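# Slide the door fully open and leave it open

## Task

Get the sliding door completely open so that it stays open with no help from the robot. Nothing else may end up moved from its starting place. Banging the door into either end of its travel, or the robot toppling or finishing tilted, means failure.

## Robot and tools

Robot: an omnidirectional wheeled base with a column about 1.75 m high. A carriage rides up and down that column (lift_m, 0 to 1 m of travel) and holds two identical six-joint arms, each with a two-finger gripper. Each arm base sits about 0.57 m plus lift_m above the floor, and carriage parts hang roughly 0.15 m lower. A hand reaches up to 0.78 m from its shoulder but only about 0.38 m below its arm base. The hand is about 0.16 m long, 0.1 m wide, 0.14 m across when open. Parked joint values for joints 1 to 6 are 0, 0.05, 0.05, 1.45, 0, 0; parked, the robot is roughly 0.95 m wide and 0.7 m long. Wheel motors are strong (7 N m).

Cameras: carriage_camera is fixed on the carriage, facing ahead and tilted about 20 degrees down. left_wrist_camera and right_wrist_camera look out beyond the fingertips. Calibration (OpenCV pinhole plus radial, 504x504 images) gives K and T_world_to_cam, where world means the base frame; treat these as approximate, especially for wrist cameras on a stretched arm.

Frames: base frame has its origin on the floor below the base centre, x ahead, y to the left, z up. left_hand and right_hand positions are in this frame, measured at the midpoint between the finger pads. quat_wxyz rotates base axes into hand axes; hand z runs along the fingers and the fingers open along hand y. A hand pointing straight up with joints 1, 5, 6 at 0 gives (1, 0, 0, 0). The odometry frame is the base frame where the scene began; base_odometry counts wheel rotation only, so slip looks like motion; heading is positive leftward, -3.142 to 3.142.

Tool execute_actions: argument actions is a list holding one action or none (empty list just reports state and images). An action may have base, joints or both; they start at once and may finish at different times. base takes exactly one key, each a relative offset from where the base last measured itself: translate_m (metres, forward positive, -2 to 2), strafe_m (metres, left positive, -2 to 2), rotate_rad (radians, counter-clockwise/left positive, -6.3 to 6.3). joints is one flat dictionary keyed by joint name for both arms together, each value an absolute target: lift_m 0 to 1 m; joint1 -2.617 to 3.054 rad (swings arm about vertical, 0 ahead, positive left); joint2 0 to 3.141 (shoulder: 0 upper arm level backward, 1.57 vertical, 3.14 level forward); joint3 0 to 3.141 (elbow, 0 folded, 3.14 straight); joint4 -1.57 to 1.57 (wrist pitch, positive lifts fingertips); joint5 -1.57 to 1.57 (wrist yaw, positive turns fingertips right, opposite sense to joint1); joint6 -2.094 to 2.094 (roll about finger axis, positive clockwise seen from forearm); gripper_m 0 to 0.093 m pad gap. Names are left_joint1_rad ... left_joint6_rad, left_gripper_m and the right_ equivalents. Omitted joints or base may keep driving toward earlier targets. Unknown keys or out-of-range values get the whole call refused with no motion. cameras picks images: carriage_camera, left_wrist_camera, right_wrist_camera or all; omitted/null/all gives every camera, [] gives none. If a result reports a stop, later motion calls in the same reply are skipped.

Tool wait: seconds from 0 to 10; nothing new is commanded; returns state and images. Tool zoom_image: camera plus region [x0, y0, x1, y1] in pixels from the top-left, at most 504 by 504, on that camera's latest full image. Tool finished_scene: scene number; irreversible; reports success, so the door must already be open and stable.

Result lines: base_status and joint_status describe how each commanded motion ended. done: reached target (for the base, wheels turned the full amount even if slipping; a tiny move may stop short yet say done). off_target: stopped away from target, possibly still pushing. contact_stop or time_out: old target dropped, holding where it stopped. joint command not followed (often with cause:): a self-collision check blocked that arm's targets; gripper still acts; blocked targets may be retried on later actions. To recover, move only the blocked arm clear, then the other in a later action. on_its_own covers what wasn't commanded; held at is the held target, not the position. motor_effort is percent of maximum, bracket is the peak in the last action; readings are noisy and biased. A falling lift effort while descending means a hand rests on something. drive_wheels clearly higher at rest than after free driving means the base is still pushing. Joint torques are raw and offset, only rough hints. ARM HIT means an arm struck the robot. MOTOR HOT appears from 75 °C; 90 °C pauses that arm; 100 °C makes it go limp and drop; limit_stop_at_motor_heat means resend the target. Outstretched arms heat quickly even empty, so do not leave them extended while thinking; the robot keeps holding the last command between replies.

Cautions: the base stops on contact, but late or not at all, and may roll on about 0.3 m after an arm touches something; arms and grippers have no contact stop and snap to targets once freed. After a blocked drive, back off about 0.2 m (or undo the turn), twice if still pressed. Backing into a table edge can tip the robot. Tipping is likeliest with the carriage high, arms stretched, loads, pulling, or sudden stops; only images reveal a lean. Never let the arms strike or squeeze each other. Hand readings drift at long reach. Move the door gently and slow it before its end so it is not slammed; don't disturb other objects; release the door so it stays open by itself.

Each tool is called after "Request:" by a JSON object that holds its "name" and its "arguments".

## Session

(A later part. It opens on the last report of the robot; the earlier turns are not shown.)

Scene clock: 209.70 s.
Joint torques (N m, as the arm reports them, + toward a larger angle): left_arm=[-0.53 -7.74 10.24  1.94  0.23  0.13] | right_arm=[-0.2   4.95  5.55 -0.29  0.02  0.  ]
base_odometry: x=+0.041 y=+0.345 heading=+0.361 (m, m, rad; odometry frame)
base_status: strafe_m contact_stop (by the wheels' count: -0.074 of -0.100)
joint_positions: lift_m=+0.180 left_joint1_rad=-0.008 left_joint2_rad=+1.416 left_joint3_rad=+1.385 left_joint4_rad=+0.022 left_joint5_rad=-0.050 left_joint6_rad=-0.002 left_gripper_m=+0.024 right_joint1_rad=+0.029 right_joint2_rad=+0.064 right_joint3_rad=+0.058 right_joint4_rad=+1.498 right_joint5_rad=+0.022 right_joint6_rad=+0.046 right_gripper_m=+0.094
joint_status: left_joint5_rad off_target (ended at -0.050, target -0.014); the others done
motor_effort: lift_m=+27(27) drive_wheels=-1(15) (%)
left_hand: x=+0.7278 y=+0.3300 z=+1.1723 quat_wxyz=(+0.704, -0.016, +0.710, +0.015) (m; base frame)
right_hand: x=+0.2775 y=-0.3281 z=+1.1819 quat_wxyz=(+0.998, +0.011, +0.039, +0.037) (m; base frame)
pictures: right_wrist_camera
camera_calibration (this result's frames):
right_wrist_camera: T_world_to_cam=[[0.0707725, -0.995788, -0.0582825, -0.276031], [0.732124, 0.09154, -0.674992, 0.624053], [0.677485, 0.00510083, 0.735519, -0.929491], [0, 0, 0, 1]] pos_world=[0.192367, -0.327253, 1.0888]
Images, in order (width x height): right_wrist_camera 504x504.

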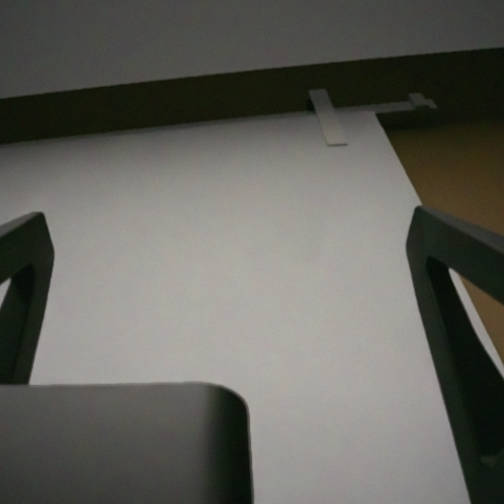

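Request:
{"name": "execute_actions", "arguments": {"actions": [{"base": {"strafe_m": -0.08}, "joints": {"left_joint1_rad": -0.009, "left_joint5_rad": -0.014}}], "cameras": ["right_wrist_camera"]}}

Scene clock: 215.93 s.
Joint torques (N m, as the arm reports them, + toward a larger angle): left_arm=[-2.18 -7.72 10.3   1.9   0.67  0.11] | right_arm=[-0.19  4.97  5.5  -0.28  0.03 -0.01]
base_odometry: x=+0.061 y=+0.289 heading=+0.361 (m, m, rad; odometry frame)
base_status: strafe_m contact_stop (by the wheels' count: -0.060 of -0.080)
joint_positions: lift_m=+0.180 left_joint1_rad=+0.009 left_joint2_rad=+1.417 left_joint3_rad=+1.385 left_joint4_rad=+0.023 left_joint5_rad=-0.099 left_joint6_rad=-0.002 left_gripper_m=+0.024 right_joint1_rad=+0.029 right_joint2_rad=+0.064 right_joint3_rad=+0.058 right_joint4_rad=+1.498 right_joint5_rad=+0.022 right_joint6_rad=+0.046 right_gripper_m=+0.094
joint_status: left_joint5_rad off_target (ended at -0.099, target -0.014); the others done
motor_effort: lift_m=+27(27) drive_wheels=+0(13) (%)
left_hand: x=+0.7272 y=+0.3462 z=+1.1723 quat_wxyz=(+0.703, -0.039, +0.709, +0.038) (m; base frame)
right_hand: x=+0.2772 y=-0.3281 z=+1.1821 quat_wxyz=(+0.998, +0.011, +0.039, +0.037) (m; base frame)
pictures: right_wrist_camera
camera_calibration (this result's frames):
right_wrist_camera: T_world_to_cam=[[0.0708473, -0.995807, -0.0578716, -0.276457], [0.732644, 0.0913207, -0.674458, 0.623508], [0.676915, 0.00538432, 0.736041, -0.929849], [0, 0, 0, 1]] pos_world=[0.192206, -0.32723, 1.08894]
Images, in order (width x height): right_wrist_camera 504x504.

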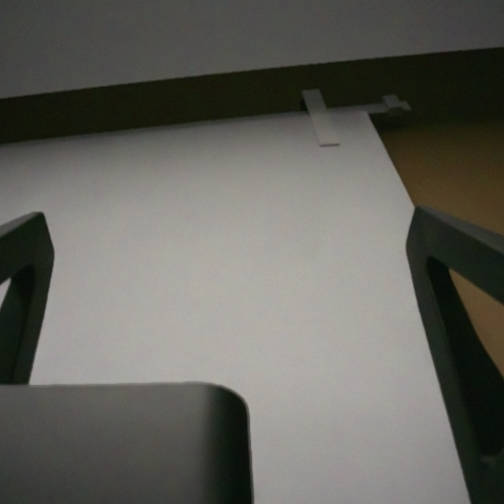

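Request:
{"name": "execute_actions", "arguments": {"actions": [{"base": {"strafe_m": -0.07}, "joints": {"left_joint1_rad": -0.009, "left_joint5_rad": -0.014}}], "cameras": ["right_wrist_camera"]}}

Scene clock: 222.07 s.
Joint torques (N m, as the arm reports them, + toward a larger angle): left_arm=[-1.55 -7.36 10.25  1.96  0.46  0.14] | right_arm=[-0.16  4.98  5.47 -0.29  0.02  0.  ]
base_odometry: x=+0.081 y=+0.235 heading=+0.361 (m, m, rad; odometry frame)
base_status: strafe_m contact_stop (by the wheels' count: -0.057 of -0.070)
joint_positions: lift_m=+0.180 left_joint1_rad=+0.003 left_joint2_rad=+1.413 left_joint3_rad=+1.385 left_joint4_rad=+0.015 left_joint5_rad=-0.080 left_joint6_rad=-0.002 left_gripper_m=+0.023 right_joint1_rad=+0.029 right_joint2_rad=+0.064 right_joint3_rad=+0.058 right_joint4_rad=+1.498 right_joint5_rad=+0.023 right_joint6_rad=+0.046 right_gripper_m=+0.094
joint_status: left_joint5_rad off_target (ended at -0.079, target -0.014); the others done
motor_effort: lift_m=+27(27) drive_wheels=+0(11) (%)
left_hand: x=+0.7264 y=+0.3399 z=+1.1721 quat_wxyz=(+0.702, -0.030, +0.711, +0.028) (m; base frame)
right_hand: x=+0.2771 y=-0.3282 z=+1.1821 quat_wxyz=(+0.998, +0.012, +0.039, +0.037) (m; base frame)
pictures: right_wrist_camera
camera_calibration (this result's frames):
right_wrist_camera: T_world_to_cam=[[0.0708088, -0.995766, -0.0586144, -0.275681], [0.732891, 0.0917972, -0.674125, 0.623283], [0.676651, 0.00477603, 0.736288, -0.930209], [0, 0, 0, 1]] pos_world=[0.19215, -0.327287, 1.08891]
Images, in order (width x height): right_wrist_camera 504x504.

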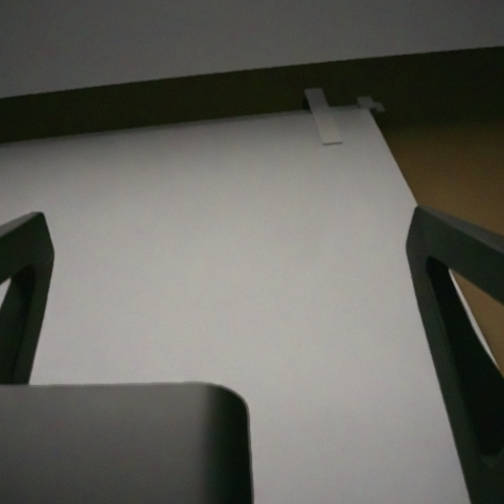

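Request:
{"name": "execute_actions", "arguments": {"actions": [{"base": {"strafe_m": -0.05}, "joints": {"left_joint1_rad": -0.009, "left_joint5_rad": -0.014}}], "cameras": ["right_wrist_camera"]}}

Scene clock: 227.50 s.
Joint torques (N m, as the arm reports them, + toward a larger angle): left_arm=[-1.91 -7.45 10.3   1.96  0.7   0.13] | right_arm=[-0.18  4.96  5.48 -0.29  0.02  0.  ]
base_odometry: x=+0.097 y=+0.191 heading=+0.361 (m, m, rad; odometry frame)
base_status: strafe_m contact_stop (by the wheels' count: -0.047 of -0.050)
joint_positions: lift_m=+0.180 left_joint1_rad=+0.008 left_joint2_rad=+1.413 left_joint3_rad=+1.385 left_joint4_rad=+0.016 left_joint5_rad=-0.100 left_joint6_rad=-0.002 left_gripper_m=+0.023 right_joint1_rad=+0.029 right_joint2_rad=+0.064 right_joint3_rad=+0.058 right_joint4_rad=+1.498 right_joint5_rad=+0.023 right_joint6_rad=+0.046 right_gripper_m=+0.094
joint_status: left_joint5_rad off_target (ended at -0.101, target -0.014); the others done
motor_effort: lift_m=+27(27) drive_wheels=+0(11) (%)
left_hand: x=+0.7261 y=+0.3460 z=+1.1721 quat_wxyz=(+0.702, -0.039, +0.710, +0.038) (m; base frame)
right_hand: x=+0.2770 y=-0.3282 z=+1.1821 quat_wxyz=(+0.998, +0.012, +0.039, +0.037) (m; base frame)
pictures: right_wrist_camera
camera_calibration (this result's frames):
right_wrist_camera: T_world_to_cam=[[0.0708312, -0.995766, -0.0585986, -0.275702], [0.733148, 0.0918048, -0.673844, 0.622956], [0.67637, 0.00476776, 0.736546, -0.930381], [0, 0, 0, 1]] pos_world=[0.192092, -0.327289, 1.08889]
Images, in order (width x height): right_wrist_camera 504x504.

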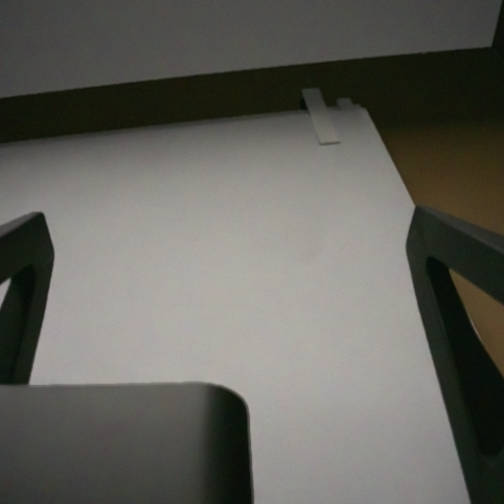

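Request:
{"name": "execute_actions", "arguments": {"actions": [{"base": {"strafe_m": -0.03}, "joints": {"left_joint1_rad": -0.009, "left_joint5_rad": -0.014}}], "cameras": ["right_wrist_camera", "carriage_camera"]}}

Scene clock: 233.17 s.
Joint torques (N m, as the arm reports them, + toward a larger angle): left_arm=[-2.95 -7.2  10.24  2.02  0.71  0.12] | right_arm=[-0.2   4.95  5.53 -0.3   0.02 -0.01]
base_odometry: x=+0.107 y=+0.163 heading=+0.361 (m, m, rad; odometry frame)
base_status: done
joint_positions: lift_m=+0.180 left_joint1_rad=+0.018 left_joint2_rad=+1.412 left_joint3_rad=+1.385 left_joint4_rad=+0.014 left_joint5_rad=-0.112 left_joint6_rad=-0.002 left_gripper_m=+0.023 right_joint1_rad=+0.029 right_joint2_rad=+0.064 right_joint3_rad=+0.058 right_joint4_rad=+1.498 right_joint5_rad=+0.023 right_joint6_rad=+0.046 right_gripper_m=+0.094
joint_status: left_joint1_rad off_target (ended at +0.018, target -0.009); left_joint5_rad off_target (ended at -0.112, target -0.014)
motor_effort: lift_m=+27(27) drive_wheels=+1(9) (%)
left_hand: x=+0.7252 y=+0.3525 z=+1.1721 quat_wxyz=(+0.701, -0.046, +0.710, +0.045) (m; base frame)
right_hand: x=+0.2770 y=-0.3282 z=+1.1821 quat_wxyz=(+0.998, +0.012, +0.039, +0.037) (m; base frame)
pictures: carriage_camera, right_wrist_camera
camera_calibration (this result's frames):
carriage_camera: T_world_to_cam=[[-0.0480079, -0.998829, 0.00591163, 0.0017952], [-0.310664, 0.00930637, -0.950474, 1.16598], [0.949307, -0.0474668, -0.310747, 0.177484], [0, 0, 0, 1]] pos_world=[0.193827, -0.000633349, 1.16338]
right_wrist_camera: T_world_to_cam=[[0.0708312, -0.995766, -0.0585986, -0.275702], [0.733148, 0.0918048, -0.673844, 0.622956], [0.67637, 0.00476776, 0.736546, -0.930381], [0, 0, 0, 1]] pos_world=[0.192092, -0.327289, 1.08889]
Images, in order (width x height): carriage_camera 504x504, right_wrist_camera 504x504.

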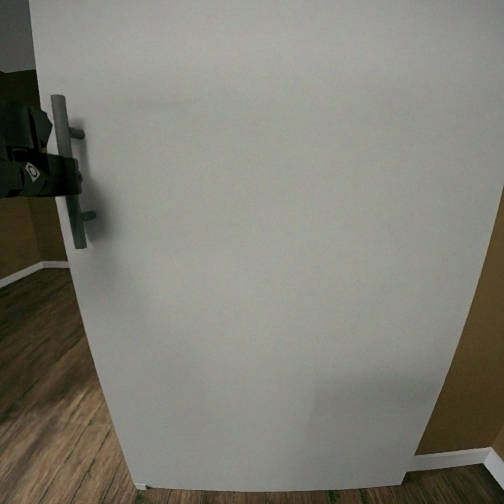

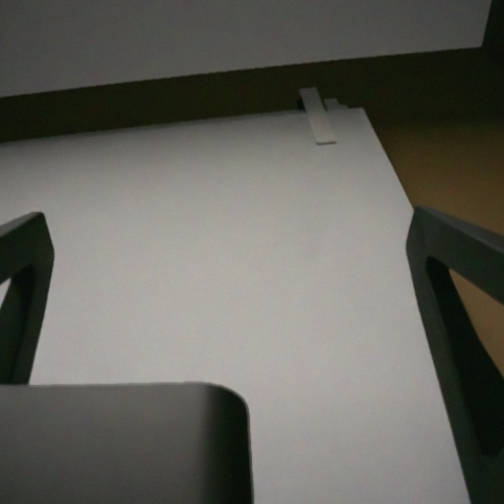

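Request:
{"name": "execute_actions", "arguments": {"actions": [{"base": {"strafe_m": -0.02}, "joints": {"left_joint1_rad": -0.009, "left_joint5_rad": -0.014}}], "cameras": ["right_wrist_camera"]}}

Scene clock: 239.80 s.
Joint torques (N m, as the arm reports them, + toward a larger angle): left_arm=[-5.25 -7.28 10.19  1.96  0.99  0.13] | right_arm=[-0.16  4.97  5.49 -0.31  0.02  0.  ]
base_odometry: x=+0.114 y=+0.144 heading=+0.361 (m, m, rad; odometry frame)
base_status: done
joint_positions: lift_m=+0.180 left_joint1_rad=+0.040 left_joint2_rad=+1.412 left_joint3_rad=+1.385 left_joint4_rad=+0.016 left_joint5_rad=-0.137 left_joint6_rad=-0.002 left_gripper_m=+0.023 right_joint1_rad=+0.029 right_joint2_rad=+0.064 right_joint3_rad=+0.058 right_joint4_rad=+1.498 right_joint5_rad=+0.023 right_joint6_rad=+0.046 right_gripper_m=+0.094
joint_status: left_joint1_rad off_target (ended at +0.040, target -0.009); left_joint5_rad off_target (ended at -0.137, target -0.014)
motor_effort: lift_m=+27(27) drive_wheels=+2(9) (%)
left_hand: x=+0.7238 y=+0.3670 z=+1.1726 quat_wxyz=(+0.700, -0.063, +0.708, +0.062) (m; base frame)
right_hand: x=+0.2770 y=-0.3282 z=+1.1821 quat_wxyz=(+0.998, +0.012, +0.039, +0.037) (m; base frame)
pictures: right_wrist_camera
camera_calibration (this result's frames):
right_wrist_camera: T_world_to_cam=[[0.0708312, -0.995766, -0.0585986, -0.275702], [0.733148, 0.0918048, -0.673844, 0.622956], [0.67637, 0.00476776, 0.736546, -0.930381], [0, 0, 0, 1]] pos_world=[0.192092, -0.327289, 1.08889]
Images, in order (width x height): right_wrist_camera 504x504.

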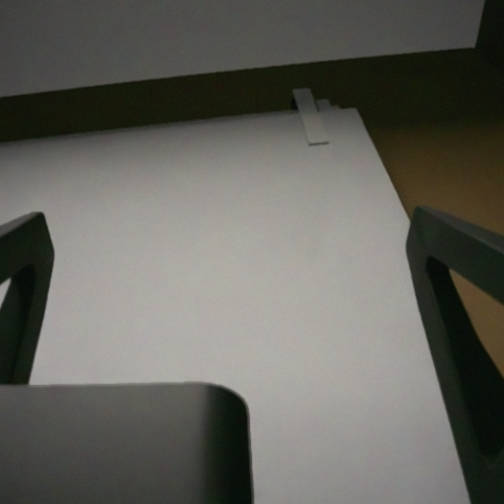

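Request:
{"name": "execute_actions", "arguments": {"actions": [{"base": {"strafe_m": 0.03}, "joints": {"left_joint1_rad": -0.009, "left_joint5_rad": -0.014}}], "cameras": []}}

Request:
{"name": "execute_actions", "arguments": {"actions": [{"joints": {"left_gripper_m": 0.093}}], "cameras": []}}

Request:
{"name": "execute_actions", "arguments": {"actions": [{"base": {"translate_m": -0.2}}]}}

Scene clock: 247.20 s.
Joint torques (N m, as the arm reports them, + toward a larger angle): left_arm=[-1.47 -7.23 10.18  2.    0.4   0.12] | right_arm=[-0.16  4.99  5.47 -0.3   0.02  0.  ]
base_odometry: x=+0.104 y=+0.172 heading=+0.361 (m, m, rad; odometry frame)
base_status: done
joint_positions: lift_m=+0.180 left_joint1_rad=+0.002 left_joint2_rad=+1.411 left_joint3_rad=+1.385 left_joint4_rad=+0.013 left_joint5_rad=-0.071 left_joint6_rad=-0.002 left_gripper_m=+0.023 right_joint1_rad=+0.029 right_joint2_rad=+0.064 right_joint3_rad=+0.058 right_joint4_rad=+1.498 right_joint5_rad=+0.023 right_joint6_rad=+0.046 right_gripper_m=+0.094
joint_status: left_joint5_rad off_target (ended at -0.071, target -0.014); the others done
motor_effort: lift_m=+27(27) drive_wheels=+1(7) (%)
left_hand: x=+0.7261 y=+0.3378 z=+1.1721 quat_wxyz=(+0.702, -0.026, +0.712, +0.025) (m; base frame)
right_hand: x=+0.2770 y=-0.3282 z=+1.1821 quat_wxyz=(+0.998, +0.012, +0.039, +0.037) (m; base frame)
pictures: none
No camera images: the call's "cameras" was empty. Leave "cameras" out to get every camera's image.

Scene clock: 247.93 s.
Joint torques (N m, as the arm reports them, + toward a larger angle): left_arm=[-1.43 -7.25 10.2   2.12  0.01  0.06] | right_arm=[-0.2   4.95  5.49 -0.3   0.02  0.  ]
base_odometry: x=+0.104 y=+0.172 heading=+0.361 (m, m, rad; odometry frame)
base_status: not commanded
joint_positions: lift_m=+0.180 left_joint1_rad=+0.002 left_joint2_rad=+1.411 left_joint3_rad=+1.385 left_joint4_rad=+0.001 left_joint5_rad=-0.025 left_joint6_rad=+0.004 left_gripper_m=+0.093 right_joint1_rad=+0.029 right_joint2_rad=+0.064 right_joint3_rad=+0.058 right_joint4_rad=+1.498 right_joint5_rad=+0.023 right_joint6_rad=+0.046 right_gripper_m=+0.094
joint_status: all done
on_its_own: left_joint5_rad moved +0.045 to your old target -0.014
motor_effort: lift_m=+27(27) drive_wheels=+1(1) (%)
left_hand: x=+0.7264 y=+0.3300 z=+1.1692 quat_wxyz=(+0.698, -0.008, +0.716, +0.011) (m; base frame)
right_hand: x=+0.2770 y=-0.3282 z=+1.1821 quat_wxyz=(+0.998, +0.012, +0.039, +0.037) (m; base frame)
pictures: none
No camera images: the call's "cameras" was empty. Leave "cameras" out to get every camera's image.

Scene clock: 250.00 s.
Joint torques (N m, as the arm reports them, + toward a larger angle): left_arm=[-1.38 -7.31 10.43  2.19 -0.01  0.06] | right_arm=[-0.18  4.98  5.51 -0.3   0.02  0.  ]
base_odometry: x=-0.083 y=+0.101 heading=+0.361 (m, m, rad; odometry frame)
base_status: done
joint_positions: lift_m=+0.180 left_joint1_rad=+0.002 left_joint2_rad=+1.411 left_joint3_rad=+1.385 left_joint4_rad=-0.006 left_joint5_rad=-0.024 left_joint6_rad=+0.004 left_gripper_m=+0.093 right_joint1_rad=+0.029 right_joint2_rad=+0.064 right_joint3_rad=+0.058 right_joint4_rad=+1.499 right_joint5_rad=+0.023 right_joint6_rad=+0.046 right_gripper_m=+0.094
joint_status: not commanded
motor_effort: lift_m=+27(27) drive_wheels=-3(11) (%)
left_hand: x=+0.7263 y=+0.3298 z=+1.1675 quat_wxyz=(+0.695, -0.007, +0.719, +0.010) (m; base frame)
right_hand: x=+0.2769 y=-0.3282 z=+1.1821 quat_wxyz=(+0.999, +0.012, +0.039, +0.037) (m; base frame)
pictures: carriage_camera, left_wrist_camera, right_wrist_camera
camera_calibration (this result's frames):
carriage_camera: T_world_to_cam=[[-0.0480079, -0.998829, 0.00591163, 0.0017952], [-0.310664, 0.00930637, -0.950474, 1.16598], [0.949307, -0.0474668, -0.310747, 0.177484], [0, 0, 0, 1]] pos_world=[0.193827, -0.000633349, 1.16338]
left_wrist_camera: T_world_to_cam=[[0.0102721, -0.999922, -0.00714025, 0.332834], [-0.641613, -0.00111403, -0.767028, 1.36843], [0.76696, 0.0124603, -0.641574, 0.305141], [0, 0, 0, 1]] pos_world=[0.64055, 0.330531, 1.24777]
right_wrist_camera: T_world_to_cam=[[0.0708535, -0.995765, -0.0585827, -0.275722], [0.733405, 0.0918123, -0.673563, 0.622629], [0.67609, 0.00475949, 0.736804, -0.930553], [0, 0, 0, 1]] pos_world=[0.192034, -0.327291, 1.08886]
Images, in order (width x height): carriage_camera 504x504, left_wrist_camera 504x504, right_wrist_camera 504x504.

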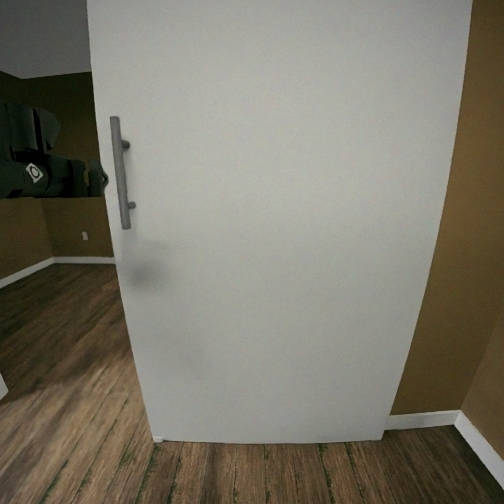

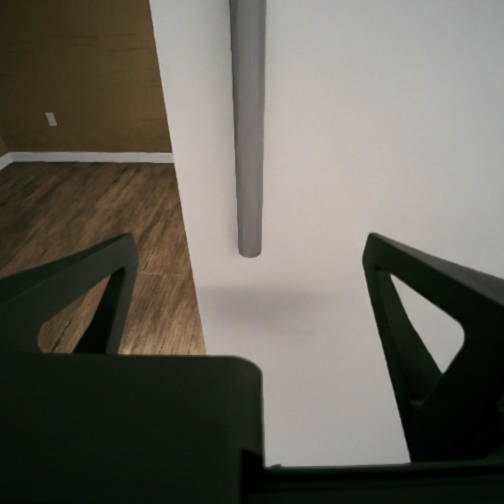

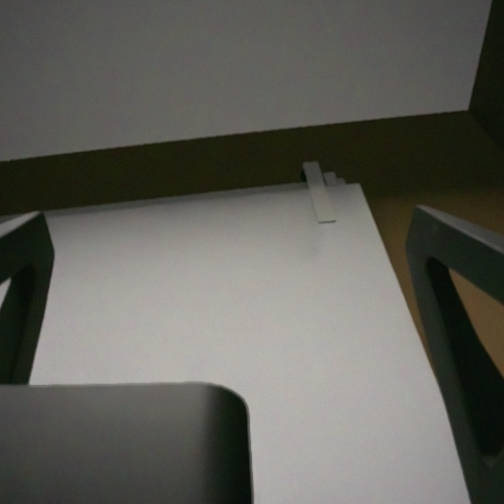

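Request:
{"name": "execute_actions", "arguments": {"actions": [{"joints": {"left_joint1_rad": 0.0, "left_joint2_rad": 0.05, "left_joint3_rad": 0.05, "left_joint4_rad": 1.45, "left_joint5_rad": 0.0, "left_joint6_rad": 0.0}}], "cameras": ["carriage_camera"]}}

Scene clock: 256.50 s.
Joint torques (N m, as the arm reports them, + toward a larger angle): left_arm=[-0.52  3.    4.83 -0.2   0.   -0.03] | right_arm=[-0.17  4.96  5.49 -0.31  0.02  0.  ]
base_odometry: x=-0.083 y=+0.101 heading=+0.361 (m, m, rad; odometry frame)
base_status: not commanded
joint_positions: lift_m=+0.180 left_joint1_rad=+0.002 left_joint2_rad=+0.061 left_joint3_rad=+0.066 left_joint4_rad=+1.451 left_joint5_rad=-0.009 left_joint6_rad=+0.000 left_gripper_m=+0.093 right_joint1_rad=+0.029 right_joint2_rad=+0.064 right_joint3_rad=+0.058 right_joint4_rad=+1.499 right_joint5_rad=+0.023 right_joint6_rad=+0.046 right_gripper_m=+0.094
joint_status: all done
motor_effort: lift_m=+27(27) drive_wheels=-3(3) (%)
left_hand: x=+0.2855 y=+0.3266 z=+1.1830 quat_wxyz=(+0.998, -0.005, +0.058, +0.001) (m; base frame)
right_hand: x=+0.2769 y=-0.3282 z=+1.1821 quat_wxyz=(+0.999, +0.012, +0.039, +0.037) (m; base frame)
pictures: carriage_camera
camera_calibration (this result's frames):
carriage_camera: T_world_to_cam=[[-0.0480079, -0.998829, 0.00591163, 0.00179521], [-0.310664, 0.00930637, -0.950474, 1.16598], [0.949307, -0.0474668, -0.310747, 0.177484], [0, 0, 0, 1]] pos_world=[0.193827, -0.000633349, 1.16337]
Images, in order (width x height): carriage_camera 504x504.

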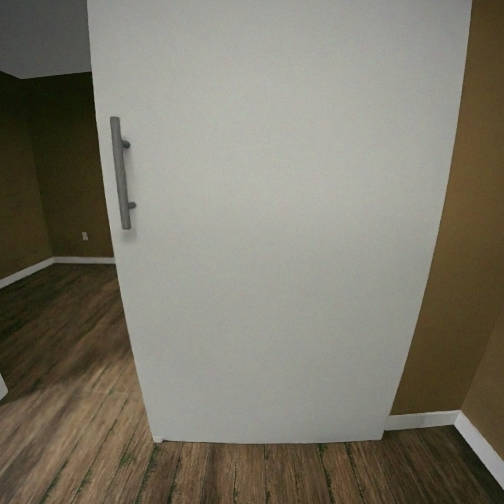

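Request:
{"name": "finished_scene", "arguments": {"scene": 1}}

The scene is finished: the task was done.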